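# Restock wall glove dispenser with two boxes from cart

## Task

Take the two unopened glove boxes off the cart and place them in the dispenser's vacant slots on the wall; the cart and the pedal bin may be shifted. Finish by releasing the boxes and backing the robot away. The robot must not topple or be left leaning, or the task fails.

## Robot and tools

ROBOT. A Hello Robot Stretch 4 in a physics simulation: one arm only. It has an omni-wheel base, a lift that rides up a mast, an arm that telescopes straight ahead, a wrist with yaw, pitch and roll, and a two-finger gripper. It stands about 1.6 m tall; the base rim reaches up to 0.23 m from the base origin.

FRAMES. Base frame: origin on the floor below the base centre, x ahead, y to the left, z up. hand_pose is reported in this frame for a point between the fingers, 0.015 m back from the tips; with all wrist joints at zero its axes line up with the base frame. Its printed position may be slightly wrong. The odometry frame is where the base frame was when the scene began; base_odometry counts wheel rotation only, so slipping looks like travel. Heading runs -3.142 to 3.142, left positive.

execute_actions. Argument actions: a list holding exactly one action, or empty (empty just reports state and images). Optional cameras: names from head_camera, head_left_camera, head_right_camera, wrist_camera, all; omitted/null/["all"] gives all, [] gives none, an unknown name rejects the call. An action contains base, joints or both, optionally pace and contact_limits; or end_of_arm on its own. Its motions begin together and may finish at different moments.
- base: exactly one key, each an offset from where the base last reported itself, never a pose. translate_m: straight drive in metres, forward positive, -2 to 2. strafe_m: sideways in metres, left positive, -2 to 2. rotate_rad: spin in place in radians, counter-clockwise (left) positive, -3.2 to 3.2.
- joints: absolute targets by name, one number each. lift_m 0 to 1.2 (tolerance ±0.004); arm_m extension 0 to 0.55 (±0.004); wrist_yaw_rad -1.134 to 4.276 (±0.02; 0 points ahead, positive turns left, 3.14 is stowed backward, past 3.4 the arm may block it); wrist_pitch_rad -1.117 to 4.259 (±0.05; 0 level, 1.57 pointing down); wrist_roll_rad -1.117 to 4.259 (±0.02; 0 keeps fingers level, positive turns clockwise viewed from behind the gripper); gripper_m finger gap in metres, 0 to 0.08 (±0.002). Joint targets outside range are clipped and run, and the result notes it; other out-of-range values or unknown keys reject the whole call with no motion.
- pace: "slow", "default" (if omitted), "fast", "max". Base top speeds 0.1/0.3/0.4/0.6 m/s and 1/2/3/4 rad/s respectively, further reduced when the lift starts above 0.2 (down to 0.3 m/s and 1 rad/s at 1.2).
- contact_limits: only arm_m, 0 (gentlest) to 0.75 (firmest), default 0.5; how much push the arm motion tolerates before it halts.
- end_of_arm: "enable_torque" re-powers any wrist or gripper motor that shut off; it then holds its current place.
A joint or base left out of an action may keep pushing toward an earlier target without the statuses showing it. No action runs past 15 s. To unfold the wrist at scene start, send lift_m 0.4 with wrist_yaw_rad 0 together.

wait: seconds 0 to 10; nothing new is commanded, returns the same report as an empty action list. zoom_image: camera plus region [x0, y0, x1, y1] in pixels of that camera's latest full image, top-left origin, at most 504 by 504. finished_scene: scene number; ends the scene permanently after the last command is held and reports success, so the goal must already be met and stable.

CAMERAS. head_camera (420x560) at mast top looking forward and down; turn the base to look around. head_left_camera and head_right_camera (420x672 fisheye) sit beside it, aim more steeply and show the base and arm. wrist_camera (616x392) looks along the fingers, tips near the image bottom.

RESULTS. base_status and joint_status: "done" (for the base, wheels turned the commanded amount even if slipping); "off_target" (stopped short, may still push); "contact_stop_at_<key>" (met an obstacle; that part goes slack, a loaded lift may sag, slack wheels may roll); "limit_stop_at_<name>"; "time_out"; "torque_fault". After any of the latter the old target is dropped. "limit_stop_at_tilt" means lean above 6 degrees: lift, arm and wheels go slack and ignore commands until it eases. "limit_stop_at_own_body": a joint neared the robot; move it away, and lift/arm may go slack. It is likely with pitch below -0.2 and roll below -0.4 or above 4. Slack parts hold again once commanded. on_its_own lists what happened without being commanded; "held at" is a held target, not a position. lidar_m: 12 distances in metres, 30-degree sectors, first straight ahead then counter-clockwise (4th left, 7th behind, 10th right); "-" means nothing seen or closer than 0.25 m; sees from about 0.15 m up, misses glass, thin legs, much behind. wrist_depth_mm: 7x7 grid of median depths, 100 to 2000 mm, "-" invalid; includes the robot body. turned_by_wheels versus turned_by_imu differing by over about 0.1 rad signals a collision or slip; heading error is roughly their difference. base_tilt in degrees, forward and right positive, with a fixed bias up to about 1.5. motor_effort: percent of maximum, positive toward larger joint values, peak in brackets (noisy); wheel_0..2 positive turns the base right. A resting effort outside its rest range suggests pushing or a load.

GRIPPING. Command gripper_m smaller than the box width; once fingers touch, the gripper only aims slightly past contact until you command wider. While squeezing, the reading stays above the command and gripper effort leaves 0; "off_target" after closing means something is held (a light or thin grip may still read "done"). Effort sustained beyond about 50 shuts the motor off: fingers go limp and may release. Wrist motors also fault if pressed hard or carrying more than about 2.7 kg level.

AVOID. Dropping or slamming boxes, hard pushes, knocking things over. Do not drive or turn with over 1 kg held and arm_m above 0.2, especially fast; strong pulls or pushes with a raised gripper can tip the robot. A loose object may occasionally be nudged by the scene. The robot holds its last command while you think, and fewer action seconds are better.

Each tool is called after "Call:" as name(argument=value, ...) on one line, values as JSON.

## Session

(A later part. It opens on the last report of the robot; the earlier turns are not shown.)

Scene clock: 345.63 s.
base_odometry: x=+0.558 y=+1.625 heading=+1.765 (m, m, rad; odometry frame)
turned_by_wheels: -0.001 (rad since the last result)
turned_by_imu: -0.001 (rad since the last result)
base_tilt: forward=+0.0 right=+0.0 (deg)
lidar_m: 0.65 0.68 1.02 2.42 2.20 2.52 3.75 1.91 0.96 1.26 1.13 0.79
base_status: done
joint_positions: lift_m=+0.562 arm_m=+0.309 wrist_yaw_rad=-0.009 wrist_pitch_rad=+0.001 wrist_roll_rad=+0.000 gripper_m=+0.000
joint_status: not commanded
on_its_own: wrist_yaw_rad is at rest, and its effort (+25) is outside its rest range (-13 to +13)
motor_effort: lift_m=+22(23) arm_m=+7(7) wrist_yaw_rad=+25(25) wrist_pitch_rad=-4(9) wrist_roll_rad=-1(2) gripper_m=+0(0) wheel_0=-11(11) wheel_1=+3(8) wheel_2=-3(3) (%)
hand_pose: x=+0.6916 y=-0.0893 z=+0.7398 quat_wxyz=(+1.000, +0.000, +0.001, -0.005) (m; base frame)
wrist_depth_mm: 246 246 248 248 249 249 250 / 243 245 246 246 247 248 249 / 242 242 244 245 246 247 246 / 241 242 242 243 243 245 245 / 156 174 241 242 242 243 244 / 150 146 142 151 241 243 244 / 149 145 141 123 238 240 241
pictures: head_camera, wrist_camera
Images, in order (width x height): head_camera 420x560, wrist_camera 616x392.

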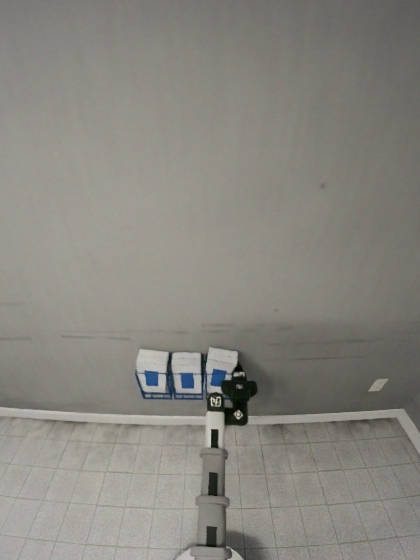

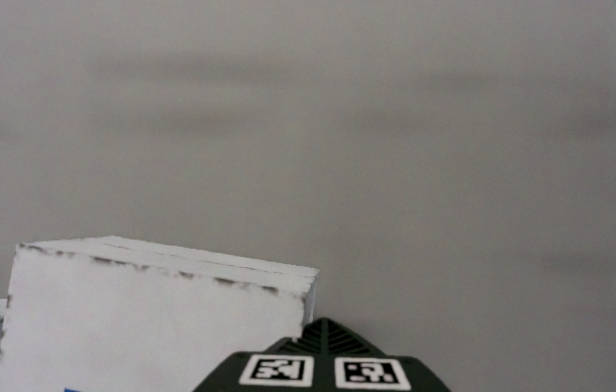

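Call:
execute_actions(actions=[{"base":{"strafe_m":-0.06},"joints":{"arm_m":0.1}}], cameras=[])

Call:
execute_actions(actions=[{"joints":{"lift_m":0.88,"wrist_pitch_rad":1.45,"wrist_yaw_rad":1.57,"wrist_roll_rad":3.14,"gripper_m":0.08}}], cameras=[])

Call:
execute_actions(actions=[{"joints":{"arm_m":0.43},"contact_limits":{"arm_m":0.2}}], cameras=["wrist_camera","head_left_camera","head_right_camera"])

Scene clock: 362.43 s.
base_odometry: x=+0.617 y=+1.636 heading=+1.765 (m, m, rad; odometry frame)
turned_by_wheels: +0.000 (rad since the last result)
turned_by_imu: +0.000 (rad since the last result)
base_tilt: forward=+0.0 right=+0.0 (deg)
lidar_m: 0.64 0.68 1.05 2.50 2.19 2.61 3.75 1.18 0.90 1.21 1.13 0.80
base_status: done
joint_positions: lift_m=+0.562 arm_m=+0.101 wrist_yaw_rad=+0.000 wrist_pitch_rad=+0.003 wrist_roll_rad=+0.000 gripper_m=+0.000
joint_status: all done
motor_effort: lift_m=+22(22) arm_m=-6(7) wrist_yaw_rad=+0(26) wrist_pitch_rad=-9(9) wrist_roll_rad=-4(1) gripper_m=+0(1) wheel_0=+2(8) wheel_1=-2(11) wheel_2=-2(5) (%)
hand_pose: x=+0.4847 y=-0.0874 z=+0.7394 quat_wxyz=(+1.000, +0.000, +0.001, +0.000) (m; base frame)
wrist_depth_mm: 466 466 462 462 462 462 459 / 459 459 462 459 459 462 459 / 455 449 459 455 459 459 452 / 455 455 455 452 449 449 452 / 421 364 347 452 452 452 452 / 364 351 347 442 452 445 449 / 359 351 349 123 445 445 442
pictures: none
No camera images: the call's "cameras" was empty. Leave "cameras" out to get every camera's image.

Scene clock: 364.87 s.
base_odometry: x=+0.617 y=+1.636 heading=+1.765 (m, m, rad; odometry frame)
turned_by_wheels: +0.000 (rad since the last result)
turned_by_imu: +0.000 (rad since the last result)
base_tilt: forward=+0.0 right=+0.0 (deg)
lidar_m: 0.66 0.69 1.04 2.49 2.21 2.64 3.77 1.18 0.91 1.22 1.13 0.81
base_status: not commanded
joint_positions: lift_m=+0.880 arm_m=+0.101 wrist_yaw_rad=+1.570 wrist_pitch_rad=+1.450 wrist_roll_rad=+3.140 gripper_m=+0.080
joint_status: all done
motor_effort: lift_m=+23(23) arm_m=-6(6) wrist_yaw_rad=+0(4) wrist_pitch_rad=+1(7) wrist_roll_rad=-1(4) gripper_m=+1(3) wheel_0=+2(2) wheel_1=-2(2) wheel_2=-3(2) (%)
hand_pose: x=+0.3594 y=+0.0256 z=+0.8469 quat_wxyz=(+0.469, +0.529, +0.530, -0.469) (m; base frame)
wrist_depth_mm: 549 820 976 976 960 946 946 / 549 809 1008 991 991 960 946 / 554 809 1008 991 976 768 750 / 473 798 1008 1008 809 768 750 / 421 798 1042 1025 1008 778 991 / 421 798 1042 1025 1008 1025 976 / 427 110 140 1025 1025 125 1008
pictures: none
No camera images: the call's "cameras" was empty. Leave "cameras" out to get every camera's image.

Scene clock: 366.97 s.
base_odometry: x=+0.617 y=+1.636 heading=+1.765 (m, m, rad; odometry frame)
turned_by_wheels: +0.000 (rad since the last result)
turned_by_imu: +0.000 (rad since the last result)
base_tilt: forward=+0.0 right=+0.1 (deg)
lidar_m: 0.66 0.69 1.04 2.48 2.22 2.63 3.76 1.18 0.91 1.20 1.13 0.78
base_status: not commanded
joint_positions: lift_m=+0.880 arm_m=+0.429 wrist_yaw_rad=+1.570 wrist_pitch_rad=+1.450 wrist_roll_rad=+3.140 gripper_m=+0.080
joint_status: all done
motor_effort: lift_m=+22(22) arm_m=+7(8) wrist_yaw_rad=-1(0) wrist_pitch_rad=+0(1) wrist_roll_rad=-1(1) gripper_m=+2(2) wheel_0=+2(1) wheel_1=-2(2) wheel_2=-2(3) (%)
contact_limits: arm_m 0.2
hand_pose: x=+0.6872 y=+0.0256 z=+0.8469 quat_wxyz=(+0.469, +0.529, +0.530, -0.469) (m; base frame)
wrist_depth_mm: 122 180 334 960 960 946 960 / 122 179 334 976 976 960 960 / 121 178 329 991 976 960 820 / 121 178 290 231 991 991 778 / 121 176 262 228 1008 991 831 / 120 174 236 225 1008 1008 991 / 119 110 141 222 1025 125 1008
pictures: head_left_camera, head_right_camera, wrist_camera
Images, in order (width x height): head_left_camera 420x672, head_right_camera 420x672, wrist_camera 616x392.

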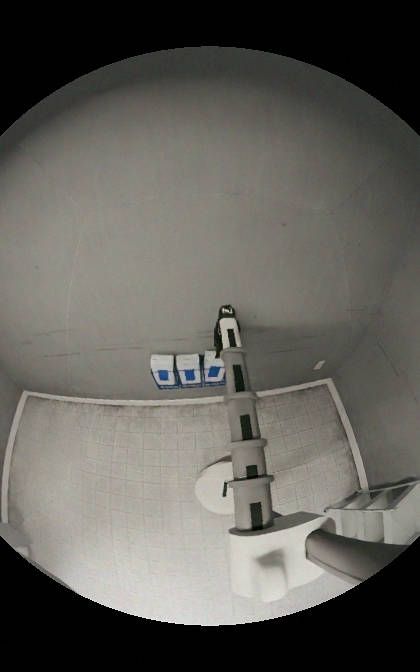

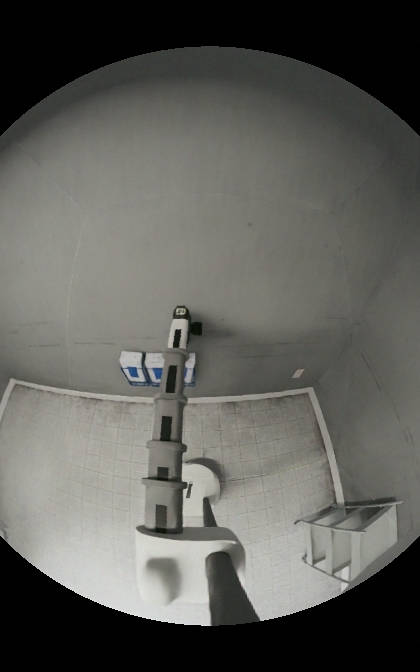

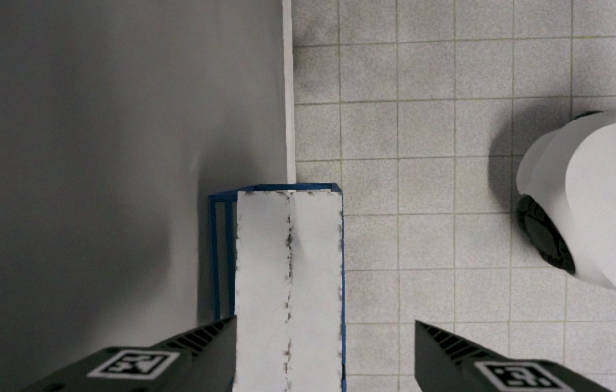

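Call:
execute_actions(actions=[{"base":{"strafe_m":-0.018},"joints":{"arm_m":0.45,"lift_m":0.84},"contact_limits":{"arm_m":0.2},"pace":"slow"}], cameras=["wrist_camera"])

Call:
execute_actions(actions=[{"joints":{"lift_m":0.795},"pace":"slow"}], cameras=["wrist_camera"])

Scene clock: 377.50 s.
base_odometry: x=+0.634 y=+1.640 heading=+1.765 (m, m, rad; odometry frame)
turned_by_wheels: +0.000 (rad since the last result)
turned_by_imu: +0.000 (rad since the last result)
base_tilt: forward=+0.0 right=+0.1 (deg)
lidar_m: 0.64 0.68 1.05 2.49 2.24 2.66 3.76 1.15 0.89 1.19 1.14 0.80
base_status: done
joint_positions: lift_m=+0.840 arm_m=+0.449 wrist_yaw_rad=+1.570 wrist_pitch_rad=+1.450 wrist_roll_rad=+3.140 gripper_m=+0.080
joint_status: all done
motor_effort: lift_m=+17(22) arm_m=+7(7) wrist_yaw_rad=+1(1) wrist_pitch_rad=+0(0) wrist_roll_rad=-1(0) gripper_m=+1(1) wheel_0=+3(6) wheel_1=-4(11) wheel_2=+0(3) (%)
contact_limits: arm_m 0.2
hand_pose: x=+0.7071 y=+0.0256 z=+0.8073 quat_wxyz=(+0.469, +0.529, +0.530, -0.469) (m; base frame)
wrist_depth_mm: 107 143 265 917 931 917 904 / 106 143 266 931 931 904 917 / 106 142 262 931 931 946 878 / 106 141 259 878 946 946 778 / 105 140 229 190 960 960 842 / 107 139 205 188 960 960 946 / - 110 140 186 186 125 960
pictures: wrist_camera
Images, in order (width x height): wrist_camera 616x392.

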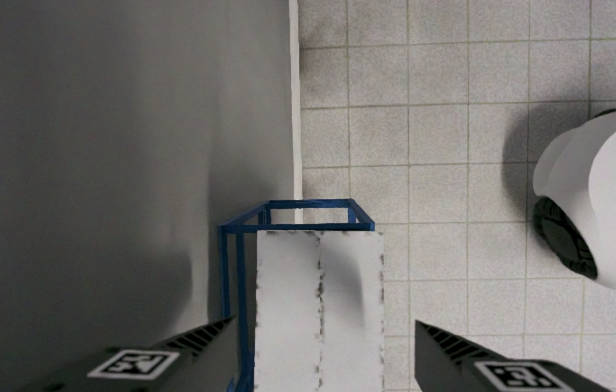

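Scene clock: 378.73 s.
base_odometry: x=+0.634 y=+1.640 heading=+1.765 (m, m, rad; odometry frame)
turned_by_wheels: +0.000 (rad since the last result)
turned_by_imu: +0.000 (rad since the last result)
base_tilt: forward=+0.0 right=+0.1 (deg)
lidar_m: 0.65 0.69 1.04 2.50 2.24 2.65 3.76 1.15 0.88 1.19 1.16 0.79
base_status: not commanded
joint_positions: lift_m=+0.795 arm_m=+0.449 wrist_yaw_rad=+1.570 wrist_pitch_rad=+1.450 wrist_roll_rad=+3.140 gripper_m=+0.080
joint_status: all done
motor_effort: lift_m=+17(18) arm_m=+7(7) wrist_yaw_rad=+2(0) wrist_pitch_rad=+0(0) wrist_roll_rad=-1(0) gripper_m=+1(2) wheel_0=+4(3) wheel_1=-4(5) wheel_2=+0(0) (%)
hand_pose: x=+0.7072 y=+0.0256 z=+0.7623 quat_wxyz=(+0.469, +0.529, +0.530, -0.469) (m; base frame)
wrist_depth_mm: 107 142 266 878 878 866 866 / 107 142 264 904 891 866 866 / 106 142 262 904 891 878 878 / 106 141 259 831 917 891 768 / 105 140 207 146 904 904 842 / 107 139 187 145 145 904 904 / - 110 140 143 143 124 904
pictures: wrist_camera
Images, in order (width x height): wrist_camera 616x392.

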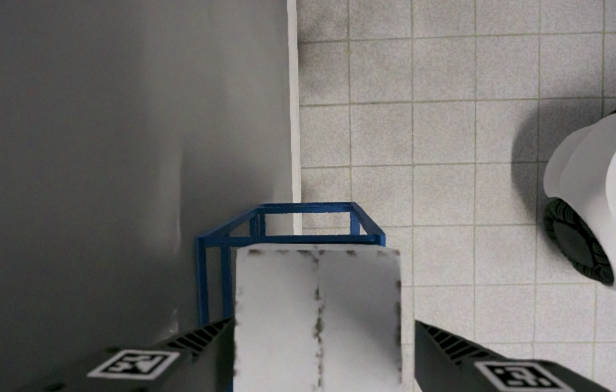

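Call:
execute_actions(actions=[{"joints":{"gripper_m":0.04}}], cameras=[])

Call:
execute_actions(actions=[{"joints":{"lift_m":0.84},"pace":"slow"}], cameras=[])

Call:
execute_actions(actions=[{"base":{"strafe_m":0.038},"pace":"slow","joints":{"wrist_pitch_rad":1.52}}], cameras=[])

Call:
execute_actions(actions=[{"pace":"slow","joints":{"wrist_pitch_rad":1.58}}], cameras=["wrist_camera"])

Call:
execute_actions(actions=[{"joints":{"lift_m":0.785},"pace":"slow"}], cameras=["wrist_camera"])

Scene clock: 390.03 s.
base_odometry: x=+0.634 y=+1.640 heading=+1.765 (m, m, rad; odometry frame)
turned_by_wheels: +0.000 (rad since the last result)
turned_by_imu: +0.000 (rad since the last result)
base_tilt: forward=-0.1 right=+0.0 (deg)
lidar_m: 0.66 0.69 1.05 2.51 2.22 2.64 3.77 1.17 0.90 1.19 1.14 0.80
base_status: not commanded
joint_positions: lift_m=+0.795 arm_m=+0.449 wrist_yaw_rad=+1.570 wrist_pitch_rad=+1.450 wrist_roll_rad=+3.140 gripper_m=+0.058
joint_status: gripper_m off_target (ended at +0.058, target +0.040)
on_its_own: gripper_m is held at +0.054, not at your +0.040, by its contact guard: the fingers met something
motor_effort: lift_m=+17(17) arm_m=+7(7) wrist_yaw_rad=-1(0) wrist_pitch_rad=+0(0) wrist_roll_rad=-1(1) gripper_m=-31(26) wheel_0=+4(4) wheel_1=-4(4) wheel_2=+0(0) (%)
hand_pose: x=+0.7072 y=+0.0256 z=+0.7623 quat_wxyz=(+0.469, +0.529, +0.530, -0.469) (m; base frame)
wrist_depth_mm: 106 142 265 891 878 854 842 / 106 141 264 904 891 866 866 / 106 141 262 904 878 878 842 / 105 140 258 831 917 878 768 / 105 139 206 147 904 904 842 / 107 138 203 145 146 917 891 / 104 115 133 143 142 917 917
pictures: none
No camera images: the call's "cameras" was empty. Leave "cameras" out to get every camera's image.

Scene clock: 391.27 s.
base_odometry: x=+0.634 y=+1.640 heading=+1.765 (m, m, rad; odometry frame)
turned_by_wheels: +0.000 (rad since the last result)
turned_by_imu: +0.000 (rad since the last result)
base_tilt: forward=+0.0 right=+0.1 (deg)
lidar_m: 0.66 0.70 1.04 2.51 2.23 2.64 3.75 1.17 0.89 1.20 1.14 0.78
base_status: not commanded
joint_positions: lift_m=+0.840 arm_m=+0.449 wrist_yaw_rad=+1.570 wrist_pitch_rad=+1.450 wrist_roll_rad=+3.140 gripper_m=+0.058
joint_status: all done
on_its_own: gripper_m is held at +0.054, not at your +0.040, by its contact guard: the fingers met something
motor_effort: lift_m=+25(25) arm_m=+6(7) wrist_yaw_rad=-2(1) wrist_pitch_rad=+0(1) wrist_roll_rad=+1(0) gripper_m=-31(30) wheel_0=+3(4) wheel_1=-4(4) wheel_2=+0(0) (%)
hand_pose: x=+0.7072 y=+0.0256 z=+0.8067 quat_wxyz=(+0.469, +0.529, +0.530, -0.468) (m; base frame)
wrist_depth_mm: 107 143 271 917 931 917 904 / 107 143 266 917 946 917 904 / 107 143 266 946 946 931 866 / 106 142 262 878 946 931 759 / 106 141 229 144 245 931 831 / 105 140 207 144 144 960 946 / 105 116 133 144 143 960 946
pictures: none
No camera images: the call's "cameras" was empty. Leave "cameras" out to get every camera's image.

Scene clock: 392.70 s.
base_odometry: x=+0.597 y=+1.633 heading=+1.765 (m, m, rad; odometry frame)
turned_by_wheels: +0.000 (rad since the last result)
turned_by_imu: +0.000 (rad since the last result)
base_tilt: forward=-0.1 right=+0.1 (deg)
lidar_m: 0.65 0.68 1.06 2.46 2.20 2.59 3.76 1.19 0.91 1.23 1.15 0.79
base_status: done
joint_positions: lift_m=+0.840 arm_m=+0.449 wrist_yaw_rad=+1.570 wrist_pitch_rad=+1.522 wrist_roll_rad=+3.140 gripper_m=+0.058
joint_status: all done
on_its_own: gripper_m is held at +0.054, not at your +0.040, by its contact guard: the fingers met something
motor_effort: lift_m=+25(25) arm_m=+6(7) wrist_yaw_rad=+0(3) wrist_pitch_rad=-7(11) wrist_roll_rad=-2(2) gripper_m=-31(29) wheel_0=-5(6) wheel_1=+4(10) wheel_2=+0(2) (%)
hand_pose: x=+0.7072 y=+0.0102 z=+0.8054 quat_wxyz=(+0.488, +0.512, +0.512, -0.487) (m; base frame)
wrist_depth_mm: 106 142 270 960 960 946 931 / 106 142 266 960 960 946 946 / 105 141 262 976 960 931 931 / 107 140 251 661 931 931 778 / 107 139 228 147 167 960 788 / 106 138 204 142 143 946 917 / 103 115 133 143 143 931 946
pictures: none
No camera images: the call's "cameras" was empty. Leave "cameras" out to get every camera's image.

Scene clock: 393.23 s.
base_odometry: x=+0.597 y=+1.633 heading=+1.765 (m, m, rad; odometry frame)
turned_by_wheels: +0.000 (rad since the last result)
turned_by_imu: +0.000 (rad since the last result)
base_tilt: forward=+0.0 right=-0.1 (deg)
lidar_m: 0.65 0.68 1.07 2.48 2.21 2.59 3.77 1.21 0.91 1.23 1.13 0.79
base_status: not commanded
joint_positions: lift_m=+0.840 arm_m=+0.449 wrist_yaw_rad=+1.570 wrist_pitch_rad=+1.579 wrist_roll_rad=+3.140 gripper_m=+0.058
joint_status: all done
on_its_own: gripper_m is held at +0.054, not at your +0.040, by its contact guard: the fingers met something
motor_effort: lift_m=+25(25) arm_m=+6(6) wrist_yaw_rad=+1(0) wrist_pitch_rad=+3(6) wrist_roll_rad=-1(1) gripper_m=-30(30) wheel_0=-4(5) wheel_1=+4(4) wheel_2=+0(0) (%)
hand_pose: x=+0.7072 y=-0.0018 z=+0.8052 quat_wxyz=(+0.502, +0.498, +0.498, -0.502) (m; base frame)
wrist_depth_mm: 106 143 271 976 976 976 946 / 106 143 268 976 976 976 946 / 106 142 266 960 960 960 946 / 105 141 264 960 946 960 820 / 105 140 232 146 931 946 750 / 107 139 206 145 145 946 854 / 104 116 133 144 144 917 931
pictures: wrist_camera
Images, in order (width x height): wrist_camera 616x392.

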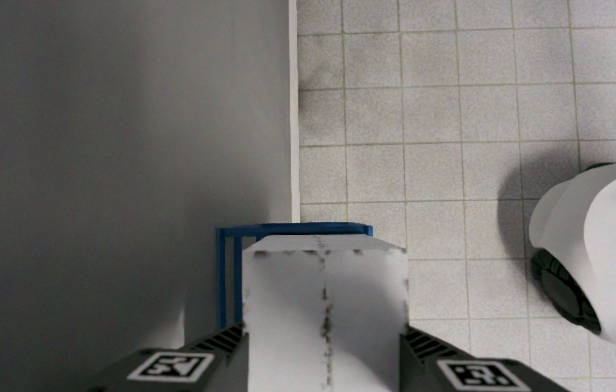

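Scene clock: 394.57 s.
base_odometry: x=+0.597 y=+1.633 heading=+1.765 (m, m, rad; odometry frame)
turned_by_wheels: +0.000 (rad since the last result)
turned_by_imu: +0.000 (rad since the last result)
base_tilt: forward=+0.1 right=+0.1 (deg)
lidar_m: 0.65 0.68 1.05 2.47 2.21 2.58 3.77 1.20 0.91 1.22 1.14 0.79
base_status: not commanded
joint_positions: lift_m=+0.785 arm_m=+0.449 wrist_yaw_rad=+1.570 wrist_pitch_rad=+1.579 wrist_roll_rad=+3.140 gripper_m=+0.058
joint_status: all done
on_its_own: gripper_m is held at +0.054, not at your +0.040, by its contact guard: the fingers met something
motor_effort: lift_m=+19(23) arm_m=+6(6) wrist_yaw_rad=+0(0) wrist_pitch_rad=+2(2) wrist_roll_rad=-2(1) gripper_m=-29(30) wheel_0=-4(4) wheel_1=+4(4) wheel_2=+0(0) (%)
hand_pose: x=+0.7073 y=-0.0018 z=+0.7506 quat_wxyz=(+0.502, +0.498, +0.498, -0.502) (m; base frame)
wrist_depth_mm: 106 142 267 946 931 917 904 / 105 141 265 917 904 917 878 / 108 140 262 904 917 904 891 / 107 139 259 904 917 891 854 / 107 139 200 146 199 891 768 / 106 138 196 144 146 866 866 / 103 114 132 143 144 866 842
pictures: wrist_camera
Images, in order (width x height): wrist_camera 616x392.

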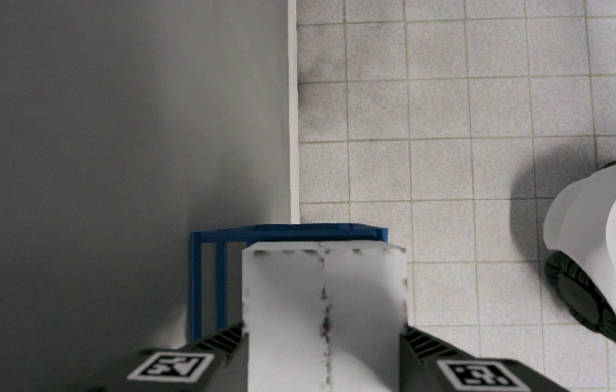

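Call:
execute_actions(actions=[{"joints":{"lift_m":0.766},"pace":"slow"}], cameras=[])

Call:
execute_actions(actions=[{"joints":{"gripper_m":0.072},"pace":"slow"}], cameras=["wrist_camera"])

Call:
execute_actions(actions=[{"joints":{"lift_m":0.86}}], cameras=["wrist_camera"])

Call:
execute_actions(actions=[{"base":{"strafe_m":0.255},"joints":{"arm_m":0.42,"wrist_pitch_rad":1.45,"gripper_m":0.08}}], cameras=["wrist_camera","head_right_camera"])

Scene clock: 407.30 s.
base_odometry: x=+0.597 y=+1.633 heading=+1.765 (m, m, rad; odometry frame)
turned_by_wheels: +0.000 (rad since the last result)
turned_by_imu: +0.000 (rad since the last result)
base_tilt: forward=+0.1 right=+0.1 (deg)
lidar_m: 0.66 0.69 1.03 2.45 2.21 2.59 3.76 1.20 0.91 1.24 1.13 0.80
base_status: not commanded
joint_positions: lift_m=+0.766 arm_m=+0.449 wrist_yaw_rad=+1.570 wrist_pitch_rad=+1.579 wrist_roll_rad=+3.140 gripper_m=+0.058
joint_status: all done
on_its_own: gripper_m is held at +0.054, not at your +0.040, by its contact guard: the fingers met something
motor_effort: lift_m=+15(19) arm_m=+5(6) wrist_yaw_rad=+0(1) wrist_pitch_rad=+1(2) wrist_roll_rad=-2(0) gripper_m=-30(31) wheel_0=-4(4) wheel_1=+3(4) wheel_2=+0(0) (%)
hand_pose: x=+0.7074 y=-0.0019 z=+0.7319 quat_wxyz=(+0.502, +0.498, +0.498, -0.502) (m; base frame)
wrist_depth_mm: 107 140 262 904 891 904 878 / 107 139 259 904 904 904 878 / 106 138 258 904 904 878 866 / 106 138 255 904 904 878 866 / 106 137 203 145 229 866 778 / 105 136 200 144 145 842 842 / 102 113 132 143 142 842 842
pictures: none
No camera images: the call's "cameras" was empty. Leave "cameras" out to get every camera's image.

Scene clock: 408.23 s.
base_odometry: x=+0.597 y=+1.633 heading=+1.765 (m, m, rad; odometry frame)
turned_by_wheels: +0.000 (rad since the last result)
turned_by_imu: +0.000 (rad since the last result)
base_tilt: forward=-0.1 right=+0.1 (deg)
lidar_m: 0.66 0.68 1.03 2.47 2.20 2.58 3.78 1.19 0.92 1.23 1.15 0.81
base_status: not commanded
joint_positions: lift_m=+0.766 arm_m=+0.449 wrist_yaw_rad=+1.570 wrist_pitch_rad=+1.579 wrist_roll_rad=+3.140 gripper_m=+0.072
joint_status: all done
motor_effort: lift_m=+17(17) arm_m=+5(5) wrist_yaw_rad=+1(0) wrist_pitch_rad=+1(2) wrist_roll_rad=-1(1) gripper_m=+1(30) wheel_0=-4(4) wheel_1=+4(3) wheel_2=+0(0) (%)
hand_pose: x=+0.7074 y=-0.0019 z=+0.7318 quat_wxyz=(+0.502, +0.498, +0.498, -0.502) (m; base frame)
wrist_depth_mm: 105 142 266 904 904 891 891 / 105 141 265 904 917 878 878 / 108 140 262 891 904 891 866 / 107 140 258 891 891 878 878 / 106 139 206 144 303 854 759 / 106 138 180 142 143 866 842 / - 110 138 141 141 125 854
pictures: wrist_camera
Images, in order (width x height): wrist_camera 616x392.

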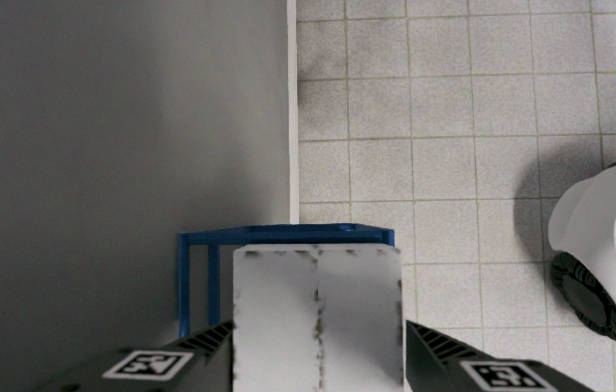

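Scene clock: 409.63 s.
base_odometry: x=+0.597 y=+1.633 heading=+1.765 (m, m, rad; odometry frame)
turned_by_wheels: +0.000 (rad since the last result)
turned_by_imu: +0.000 (rad since the last result)
base_tilt: forward=-0.1 right=+0.0 (deg)
lidar_m: 0.65 0.68 1.04 2.47 2.19 2.59 3.76 1.21 0.91 1.23 1.13 0.79
base_status: not commanded
joint_positions: lift_m=+0.860 arm_m=+0.449 wrist_yaw_rad=+1.570 wrist_pitch_rad=+1.579 wrist_roll_rad=+3.140 gripper_m=+0.072
joint_status: all done
motor_effort: lift_m=+23(24) arm_m=+5(5) wrist_yaw_rad=+0(0) wrist_pitch_rad=+2(1) wrist_roll_rad=-1(1) gripper_m=+3(2) wheel_0=-4(4) wheel_1=+3(4) wheel_2=+0(0) (%)
hand_pose: x=+0.7074 y=-0.0019 z=+0.8253 quat_wxyz=(+0.502, +0.498, +0.498, -0.502) (m; base frame)
wrist_depth_mm: 105 142 267 991 1008 991 976 / 105 141 264 991 1025 1008 976 / 108 140 263 1008 991 976 960 / 107 139 260 976 976 946 831 / 107 138 237 237 960 960 768 / 106 138 226 235 960 960 854 / - 110 137 233 265 125 931
pictures: wrist_camera
Images, in order (width x height): wrist_camera 616x392.

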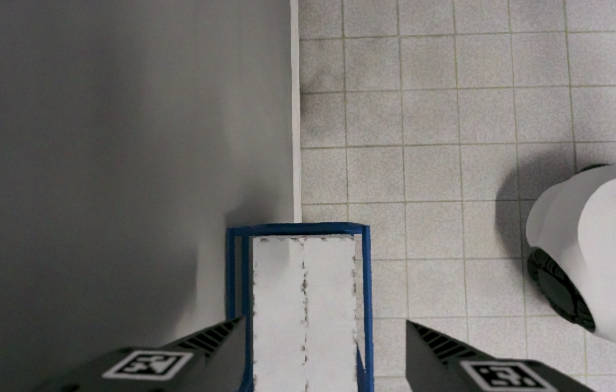

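Scene clock: 411.80 s.
base_odometry: x=+0.347 y=+1.583 heading=+1.765 (m, m, rad; odometry frame)
turned_by_wheels: +0.000 (rad since the last result)
turned_by_imu: +0.000 (rad since the last result)
base_tilt: forward=+0.1 right=+0.0 (deg)
lidar_m: 0.63 0.78 1.01 2.20 2.00 2.25 3.70 2.23 1.16 1.49 1.14 0.69
base_status: done
joint_positions: lift_m=+0.860 arm_m=+0.421 wrist_yaw_rad=+1.570 wrist_pitch_rad=+1.451 wrist_roll_rad=+3.140 gripper_m=+0.080
joint_status: all done
motor_effort: lift_m=+22(23) arm_m=-7(7) wrist_yaw_rad=+0(2) wrist_pitch_rad=-2(5) wrist_roll_rad=-1(1) gripper_m=+1(0) wheel_0=-2(12) wheel_1=+3(11) wheel_2=+0(4) (%)
hand_pose: x=+0.6795 y=+0.0254 z=+0.8269 quat_wxyz=(+0.469, +0.529, +0.529, -0.469) (m; base frame)
wrist_depth_mm: 117 172 235 259 931 931 931 / 117 171 230 228 960 946 917 / 116 170 233 232 946 960 809 / 116 170 234 260 976 960 750 / 115 169 272 211 991 976 798 / 114 167 225 209 991 976 960 / 114 110 140 206 1025 125 991
pictures: head_right_camera, wrist_camera
Images, in order (width x height): head_right_camera 420x672, wrist_camera 616x392.

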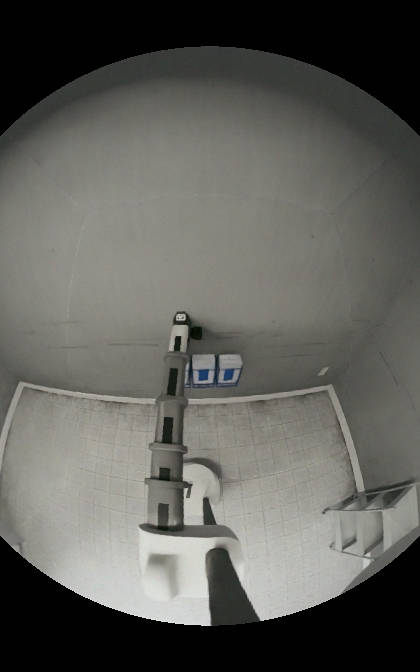

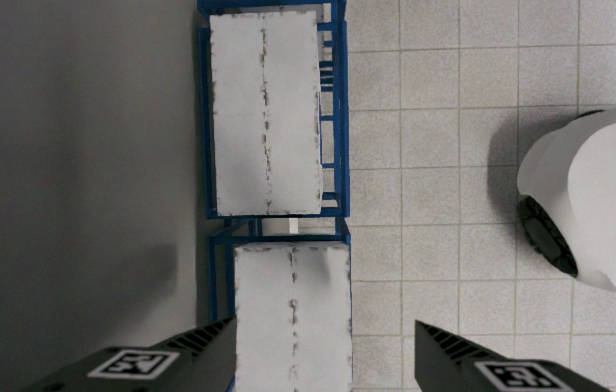

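Call:
execute_actions(actions=[{"base":{"strafe_m":0.008},"joints":{"arm_m":0.439,"lift_m":0.84},"contact_limits":{"arm_m":0.2},"pace":"slow"}], cameras=["wrist_camera"])

Call:
execute_actions(actions=[{"joints":{"lift_m":0.796},"pace":"slow"}], cameras=["wrist_camera"])

Call:
execute_actions(actions=[{"joints":{"gripper_m":0.04}}], cameras=[])

Call:
execute_actions(actions=[{"joints":{"lift_m":0.84},"pace":"slow"}], cameras=[])

Call:
execute_actions(actions=[{"base":{"strafe_m":0.038},"pace":"slow","joints":{"wrist_pitch_rad":1.52}}], cameras=[])

Call:
execute_actions(actions=[{"pace":"slow","joints":{"wrist_pitch_rad":1.58}}], cameras=[])

Call:
execute_actions(actions=[{"joints":{"lift_m":0.772},"pace":"slow"}], cameras=["wrist_camera"])

Scene clock: 428.87 s.
base_odometry: x=+0.339 y=+1.582 heading=+1.765 (m, m, rad; odometry frame)
turned_by_wheels: +0.000 (rad since the last result)
turned_by_imu: +0.000 (rad since the last result)
base_tilt: forward=+0.0 right=-0.1 (deg)
lidar_m: 0.65 0.77 1.04 2.20 1.99 2.23 3.71 2.22 1.16 1.49 1.12 0.69
base_status: done
joint_positions: lift_m=+0.840 arm_m=+0.438 wrist_yaw_rad=+1.570 wrist_pitch_rad=+1.451 wrist_roll_rad=+3.140 gripper_m=+0.080
joint_status: all done
motor_effort: lift_m=+18(21) arm_m=+7(6) wrist_yaw_rad=-1(0) wrist_pitch_rad=-2(2) wrist_roll_rad=+0(1) gripper_m=+2(2) wheel_0=-3(8) wheel_1=+5(7) wheel_2=+0(2) (%)
contact_limits: arm_m 0.2
hand_pose: x=+0.6961 y=+0.0254 z=+0.8073 quat_wxyz=(+0.469, +0.529, +0.529, -0.469) (m; base frame)
wrist_depth_mm: 107 139 207 205 917 904 904 / 107 139 210 207 931 931 917 / 107 138 211 210 931 931 878 / 106 138 226 213 946 946 759 / 105 137 224 190 976 960 809 / 105 136 222 188 976 960 960 / - 110 141 186 186 125 960
pictures: wrist_camera
Images, in order (width x height): wrist_camera 616x392.

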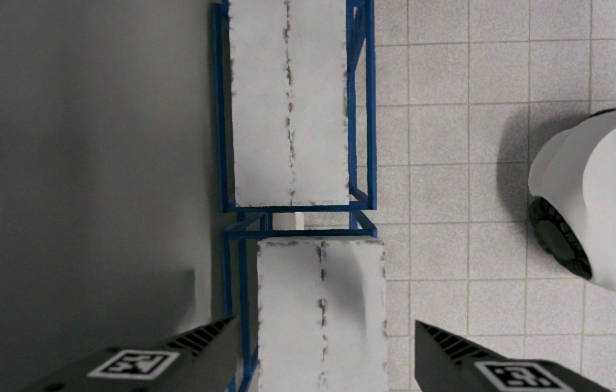

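Scene clock: 430.10 s.
base_odometry: x=+0.339 y=+1.582 heading=+1.765 (m, m, rad; odometry frame)
turned_by_wheels: +0.000 (rad since the last result)
turned_by_imu: +0.000 (rad since the last result)
base_tilt: forward=+0.0 right=+0.1 (deg)
lidar_m: 0.63 0.77 1.02 2.20 2.00 2.25 3.72 2.24 1.16 1.50 1.13 0.68
base_status: not commanded
joint_positions: lift_m=+0.796 arm_m=+0.438 wrist_yaw_rad=+1.570 wrist_pitch_rad=+1.451 wrist_roll_rad=+3.140 gripper_m=+0.080
joint_status: all done
motor_effort: lift_m=+17(16) arm_m=+7(7) wrist_yaw_rad=-1(0) wrist_pitch_rad=-2(2) wrist_roll_rad=-1(0) gripper_m=+1(1) wheel_0=-3(3) wheel_1=+6(6) wheel_2=+0(0) (%)
hand_pose: x=+0.6961 y=+0.0254 z=+0.7633 quat_wxyz=(+0.469, +0.529, +0.529, -0.469) (m; base frame)
wrist_depth_mm: 107 139 163 162 891 866 866 / 107 139 166 163 891 878 854 / 107 138 168 165 891 891 866 / 106 138 186 167 891 904 750 / 106 137 209 196 917 904 809 / 105 136 183 145 145 904 891 / - 110 141 143 144 124 904
pictures: wrist_camera
Images, in order (width x height): wrist_camera 616x392.

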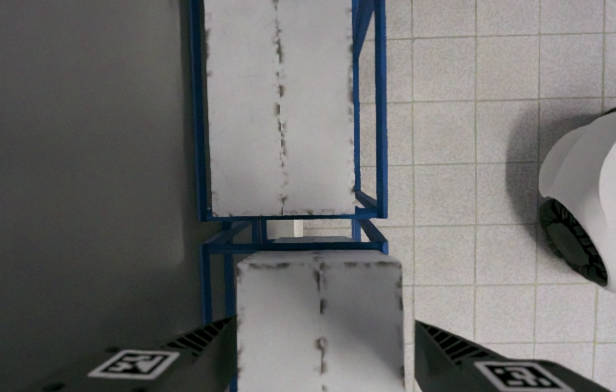

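Scene clock: 431.10 s.
base_odometry: x=+0.339 y=+1.582 heading=+1.765 (m, m, rad; odometry frame)
turned_by_wheels: +0.000 (rad since the last result)
turned_by_imu: +0.000 (rad since the last result)
base_tilt: forward=+0.0 right=+0.1 (deg)
lidar_m: 0.64 0.77 1.04 2.21 2.00 2.25 3.70 2.26 1.16 1.49 1.11 0.69
base_status: not commanded
joint_positions: lift_m=+0.796 arm_m=+0.438 wrist_yaw_rad=+1.570 wrist_pitch_rad=+1.451 wrist_roll_rad=+3.140 gripper_m=+0.057
joint_status: gripper_m off_target (ended at +0.057, target +0.040)
on_its_own: gripper_m is held at +0.053, not at your +0.040, by its contact guard: the fingers met something
motor_effort: lift_m=+17(17) arm_m=+7(7) wrist_yaw_rad=+0(0) wrist_pitch_rad=-3(2) wrist_roll_rad=-1(1) gripper_m=-26(29) wheel_0=-3(3) wheel_1=+5(5) wheel_2=+0(0) (%)
hand_pose: x=+0.6962 y=+0.0254 z=+0.7633 quat_wxyz=(+0.469, +0.529, +0.529, -0.469) (m; base frame)
wrist_depth_mm: 107 139 164 162 866 878 842 / 107 138 166 164 866 866 866 / 106 138 168 166 904 878 854 / 106 137 185 168 904 904 741 / 105 137 208 196 917 904 820 / 105 135 199 145 146 917 904 / 102 113 132 143 143 917 904
pictures: none
No camera images: the call's "cameras" was empty. Leave "cameras" out to get every camera's image.

Scene clock: 432.33 s.
base_odometry: x=+0.339 y=+1.582 heading=+1.765 (m, m, rad; odometry frame)
turned_by_wheels: +0.000 (rad since the last result)
turned_by_imu: +0.000 (rad since the last result)
base_tilt: forward=+0.0 right=+0.1 (deg)
lidar_m: 0.63 0.77 1.02 2.21 1.99 2.26 3.72 2.23 1.14 1.49 1.12 0.68
base_status: not commanded
joint_positions: lift_m=+0.840 arm_m=+0.438 wrist_yaw_rad=+1.570 wrist_pitch_rad=+1.449 wrist_roll_rad=+3.140 gripper_m=+0.057
joint_status: all done
on_its_own: gripper_m is held at +0.053, not at your +0.040, by its contact guard: the fingers met something
motor_effort: lift_m=+25(27) arm_m=+6(6) wrist_yaw_rad=-2(3) wrist_pitch_rad=+2(2) wrist_roll_rad=+0(2) gripper_m=-24(26) wheel_0=-2(3) wheel_1=+5(5) wheel_2=+0(0) (%)
hand_pose: x=+0.6962 y=+0.0257 z=+0.8067 quat_wxyz=(+0.469, +0.529, +0.530, -0.468) (m; base frame)
wrist_depth_mm: 107 140 205 204 931 904 904 / 107 140 208 205 917 904 917 / 107 138 209 207 931 931 866 / 107 138 227 210 946 946 750 / 106 138 227 179 946 946 809 / 105 137 201 144 144 960 960 / 102 113 133 144 144 976 976
pictures: none
No camera images: the call's "cameras" was empty. Leave "cameras" out to get every camera's image.

Scene clock: 433.77 s.
base_odometry: x=+0.302 y=+1.574 heading=+1.765 (m, m, rad; odometry frame)
turned_by_wheels: +0.000 (rad since the last result)
turned_by_imu: -0.001 (rad since the last result)
base_tilt: forward=-0.1 right=+0.0 (deg)
lidar_m: 0.65 0.77 1.03 2.17 1.95 2.19 3.72 2.30 1.20 1.52 1.12 0.69
base_status: done
joint_positions: lift_m=+0.840 arm_m=+0.438 wrist_yaw_rad=+1.568 wrist_pitch_rad=+1.522 wrist_roll_rad=+3.141 gripper_m=+0.057
joint_status: all done
on_its_own: gripper_m is held at +0.053, not at your +0.040, by its contact guard: the fingers met something
motor_effort: lift_m=+25(25) arm_m=+7(6) wrist_yaw_rad=+6(4) wrist_pitch_rad=-8(8) wrist_roll_rad=-4(4) gripper_m=-26(25) wheel_0=-6(6) wheel_1=+4(10) wheel_2=-2(3) (%)
hand_pose: x=+0.6962 y=+0.0100 z=+0.8054 quat_wxyz=(+0.487, +0.512, +0.511, -0.488) (m; base frame)
wrist_depth_mm: 108 141 213 213 960 931 917 / 107 140 215 213 960 946 904 / 107 139 215 212 946 946 931 / 106 138 251 250 946 946 768 / 105 137 226 169 946 917 768 / 105 136 201 142 143 946 946 / 101 113 132 144 144 931 946
pictures: none
No camera images: the call's "cameras" was empty. Leave "cameras" out to get every camera's image.

Scene clock: 434.30 s.
base_odometry: x=+0.302 y=+1.574 heading=+1.765 (m, m, rad; odometry frame)
turned_by_wheels: +0.000 (rad since the last result)
turned_by_imu: +0.000 (rad since the last result)
base_tilt: forward=+0.0 right=+0.0 (deg)
lidar_m: 0.64 0.77 1.02 2.17 1.94 2.19 3.71 2.31 1.19 1.52 1.11 0.69
base_status: not commanded
joint_positions: lift_m=+0.840 arm_m=+0.438 wrist_yaw_rad=+1.570 wrist_pitch_rad=+1.579 wrist_roll_rad=+3.140 gripper_m=+0.057
joint_status: all done
on_its_own: gripper_m is held at +0.053, not at your +0.040, by its contact guard: the fingers met something
motor_effort: lift_m=+25(25) arm_m=+6(6) wrist_yaw_rad=-2(4) wrist_pitch_rad=+4(5) wrist_roll_rad=-1(3) gripper_m=-26(25) wheel_0=-1(6) wheel_1=+4(4) wheel_2=-2(2) (%)
hand_pose: x=+0.6962 y=-0.0017 z=+0.8052 quat_wxyz=(+0.502, +0.498, +0.498, -0.502) (m; base frame)
wrist_depth_mm: 107 139 224 222 1008 991 960 / 107 139 223 220 976 960 960 / 106 138 220 217 960 946 960 / 106 138 229 216 960 931 798 / 105 137 228 185 946 946 741 / 105 136 202 145 145 917 809 / 102 113 132 144 144 931 917
pictures: none
No camera images: the call's "cameras" was empty. Leave "cameras" out to get every camera's image.

Scene clock: 435.77 s.
base_odometry: x=+0.302 y=+1.574 heading=+1.765 (m, m, rad; odometry frame)
turned_by_wheels: +0.000 (rad since the last result)
turned_by_imu: +0.003 (rad since the last result)
base_tilt: forward=+0.0 right=+0.0 (deg)
lidar_m: 0.65 0.76 1.05 2.17 1.94 2.20 3.71 2.29 1.20 1.54 1.12 0.69
base_status: not commanded
joint_positions: lift_m=+0.772 arm_m=+0.438 wrist_yaw_rad=+1.570 wrist_pitch_rad=+1.580 wrist_roll_rad=+3.140 gripper_m=+0.057
joint_status: all done
on_its_own: gripper_m is held at +0.053, not at your +0.040, by its contact guard: the fingers met something
motor_effort: lift_m=+19(22) arm_m=+5(8) wrist_yaw_rad=+0(3) wrist_pitch_rad=-1(7) wrist_roll_rad=-2(5) gripper_m=-25(26) wheel_0=-1(3) wheel_1=+0(5) wheel_2=-2(8) (%)
hand_pose: x=+0.6964 y=-0.0020 z=+0.7377 quat_wxyz=(+0.502, +0.498, +0.498, -0.502) (m; base frame)
wrist_depth_mm: 106 139 155 154 917 904 891 / 106 138 154 152 904 891 891 / 106 138 153 151 904 891 866 / 106 137 189 186 891 878 842 / 105 136 188 185 878 866 741 / 105 135 186 144 144 854 854 / 101 113 132 143 143 854 842
pictures: wrist_camera
Images, in order (width x height): wrist_camera 616x392.

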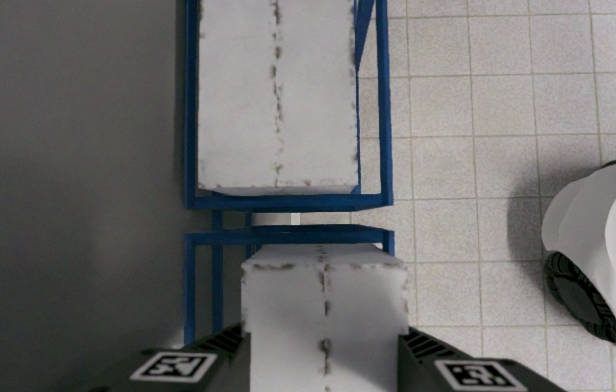

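Call:
execute_actions(actions=[{"joints":{"gripper_m":0.072,"lift_m":0.767},"pace":"slow"}], cameras=[])

Call:
execute_actions(actions=[{"joints":{"lift_m":0.85}}], cameras=["wrist_camera"])

Call:
execute_actions(actions=[{"base":{"translate_m":-0.4},"joints":{"arm_m":0},"pace":"fast"}], cameras=["head_camera","head_right_camera"])

Call:
zoom_image(camera="head_camera", region=[160,260,330,380])

Scene clock: 447.87 s.
base_odometry: x=+0.302 y=+1.574 heading=+1.765 (m, m, rad; odometry frame)
turned_by_wheels: +0.000 (rad since the last result)
turned_by_imu: +0.000 (rad since the last result)
base_tilt: forward=+0.0 right=+0.0 (deg)
lidar_m: 0.63 0.76 1.03 2.17 1.96 2.19 3.72 2.29 1.20 1.53 1.13 0.69
base_status: not commanded
joint_positions: lift_m=+0.767 arm_m=+0.438 wrist_yaw_rad=+1.570 wrist_pitch_rad=+1.580 wrist_roll_rad=+3.140 gripper_m=+0.072
joint_status: all done
motor_effort: lift_m=+17(20) arm_m=+5(5) wrist_yaw_rad=-1(0) wrist_pitch_rad=-1(1) wrist_roll_rad=-1(2) gripper_m=+3(18) wheel_0=-1(1) wheel_1=+0(0) wheel_2=-1(2) (%)
hand_pose: x=+0.6964 y=-0.0021 z=+0.7328 quat_wxyz=(+0.502, +0.498, +0.498, -0.502) (m; base frame)
wrist_depth_mm: 106 138 151 149 904 891 891 / 106 138 150 148 891 904 891 / 106 138 148 147 917 866 866 / 106 137 185 182 891 866 842 / 105 136 202 162 229 866 741 / 104 135 182 142 143 854 854 / - 110 137 142 141 125 854
pictures: none
No camera images: the call's "cameras" was empty. Leave "cameras" out to get every camera's image.

Scene clock: 449.20 s.
base_odometry: x=+0.302 y=+1.574 heading=+1.765 (m, m, rad; odometry frame)
turned_by_wheels: +0.000 (rad since the last result)
turned_by_imu: +0.000 (rad since the last result)
base_tilt: forward=+0.1 right=+0.1 (deg)
lidar_m: 0.63 0.76 1.03 2.16 1.95 2.21 3.71 2.29 1.20 1.54 1.13 0.70
base_status: not commanded
joint_positions: lift_m=+0.850 arm_m=+0.438 wrist_yaw_rad=+1.570 wrist_pitch_rad=+1.580 wrist_roll_rad=+3.140 gripper_m=+0.072
joint_status: all done
motor_effort: lift_m=+23(24) arm_m=+5(5) wrist_yaw_rad=+0(1) wrist_pitch_rad=-1(1) wrist_roll_rad=-2(2) gripper_m=+2(1) wheel_0=-1(1) wheel_1=+1(0) wheel_2=-2(2) (%)
hand_pose: x=+0.6964 y=-0.0021 z=+0.8153 quat_wxyz=(+0.502, +0.498, +0.498, -0.502) (m; base frame)
wrist_depth_mm: 106 139 236 236 1008 976 960 / 106 138 234 233 991 960 960 / 106 138 231 231 976 960 960 / 105 138 231 229 960 960 809 / 105 137 253 226 946 960 759 / 105 136 224 224 960 931 820 / - 110 138 224 221 125 946
pictures: wrist_camera
Images, in order (width x height): wrist_camera 616x392.

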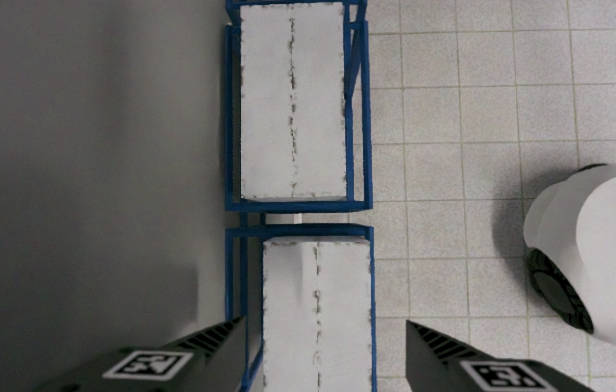

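Scene clock: 451.67 s.
base_odometry: x=+0.379 y=+1.182 heading=+1.765 (m, m, rad; odometry frame)
turned_by_wheels: +0.000 (rad since the last result)
turned_by_imu: +0.000 (rad since the last result)
base_tilt: forward=+0.0 right=+0.0 (deg)
lidar_m: 1.03 1.17 1.57 2.15 1.74 2.19 3.13 2.31 1.17 1.13 1.60 1.10
base_status: done
joint_positions: lift_m=+0.850 arm_m=+0.001 wrist_yaw_rad=+1.570 wrist_pitch_rad=+1.580 wrist_roll_rad=+3.140 gripper_m=+0.072
joint_status: all done
motor_effort: lift_m=+22(23) arm_m=-6(7) wrist_yaw_rad=+0(0) wrist_pitch_rad=-1(1) wrist_roll_rad=-2(2) gripper_m=+2(3) wheel_0=-2(7) wheel_1=-2(8) wheel_2=+0(12) (%)
hand_pose: x=+0.2595 y=-0.0021 z=+0.8154 quat_wxyz=(+0.502, +0.498, +0.498, -0.502) (m; base frame)
wrist_depth_mm: 1042 1025 991 1008 1008 976 976 / 1025 1025 1042 1008 991 976 991 / 1042 1008 1008 991 976 976 946 / 1025 1008 991 976 741 750 569 / 1008 991 960 976 741 741 946 / 991 976 976 960 741 741 931 / 991 110 137 946 960 125 917
pictures: head_camera, head_right_camera
Images, in order (width x height): head_camera 420x560, head_right_camera 420x672.

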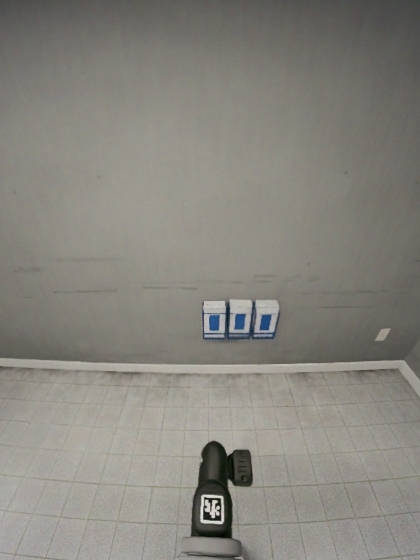

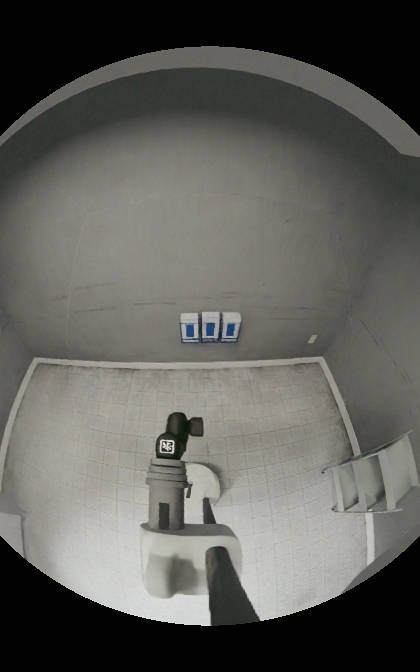

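Region (160, 260, 330, 380) of head_camera's 420x560 image, scaled by 2.965, with more detail than that image has; it fills the top 356 rows of this view, and the rest is white.

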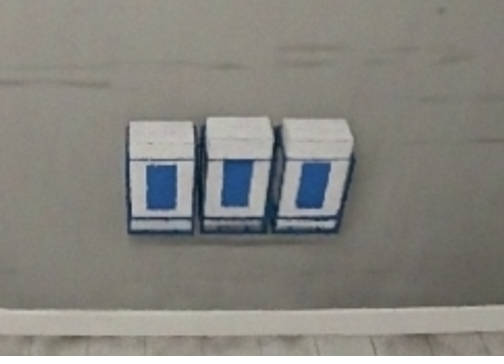

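Call:
finished_scene(scene=1)

The scene is finished: the task was done.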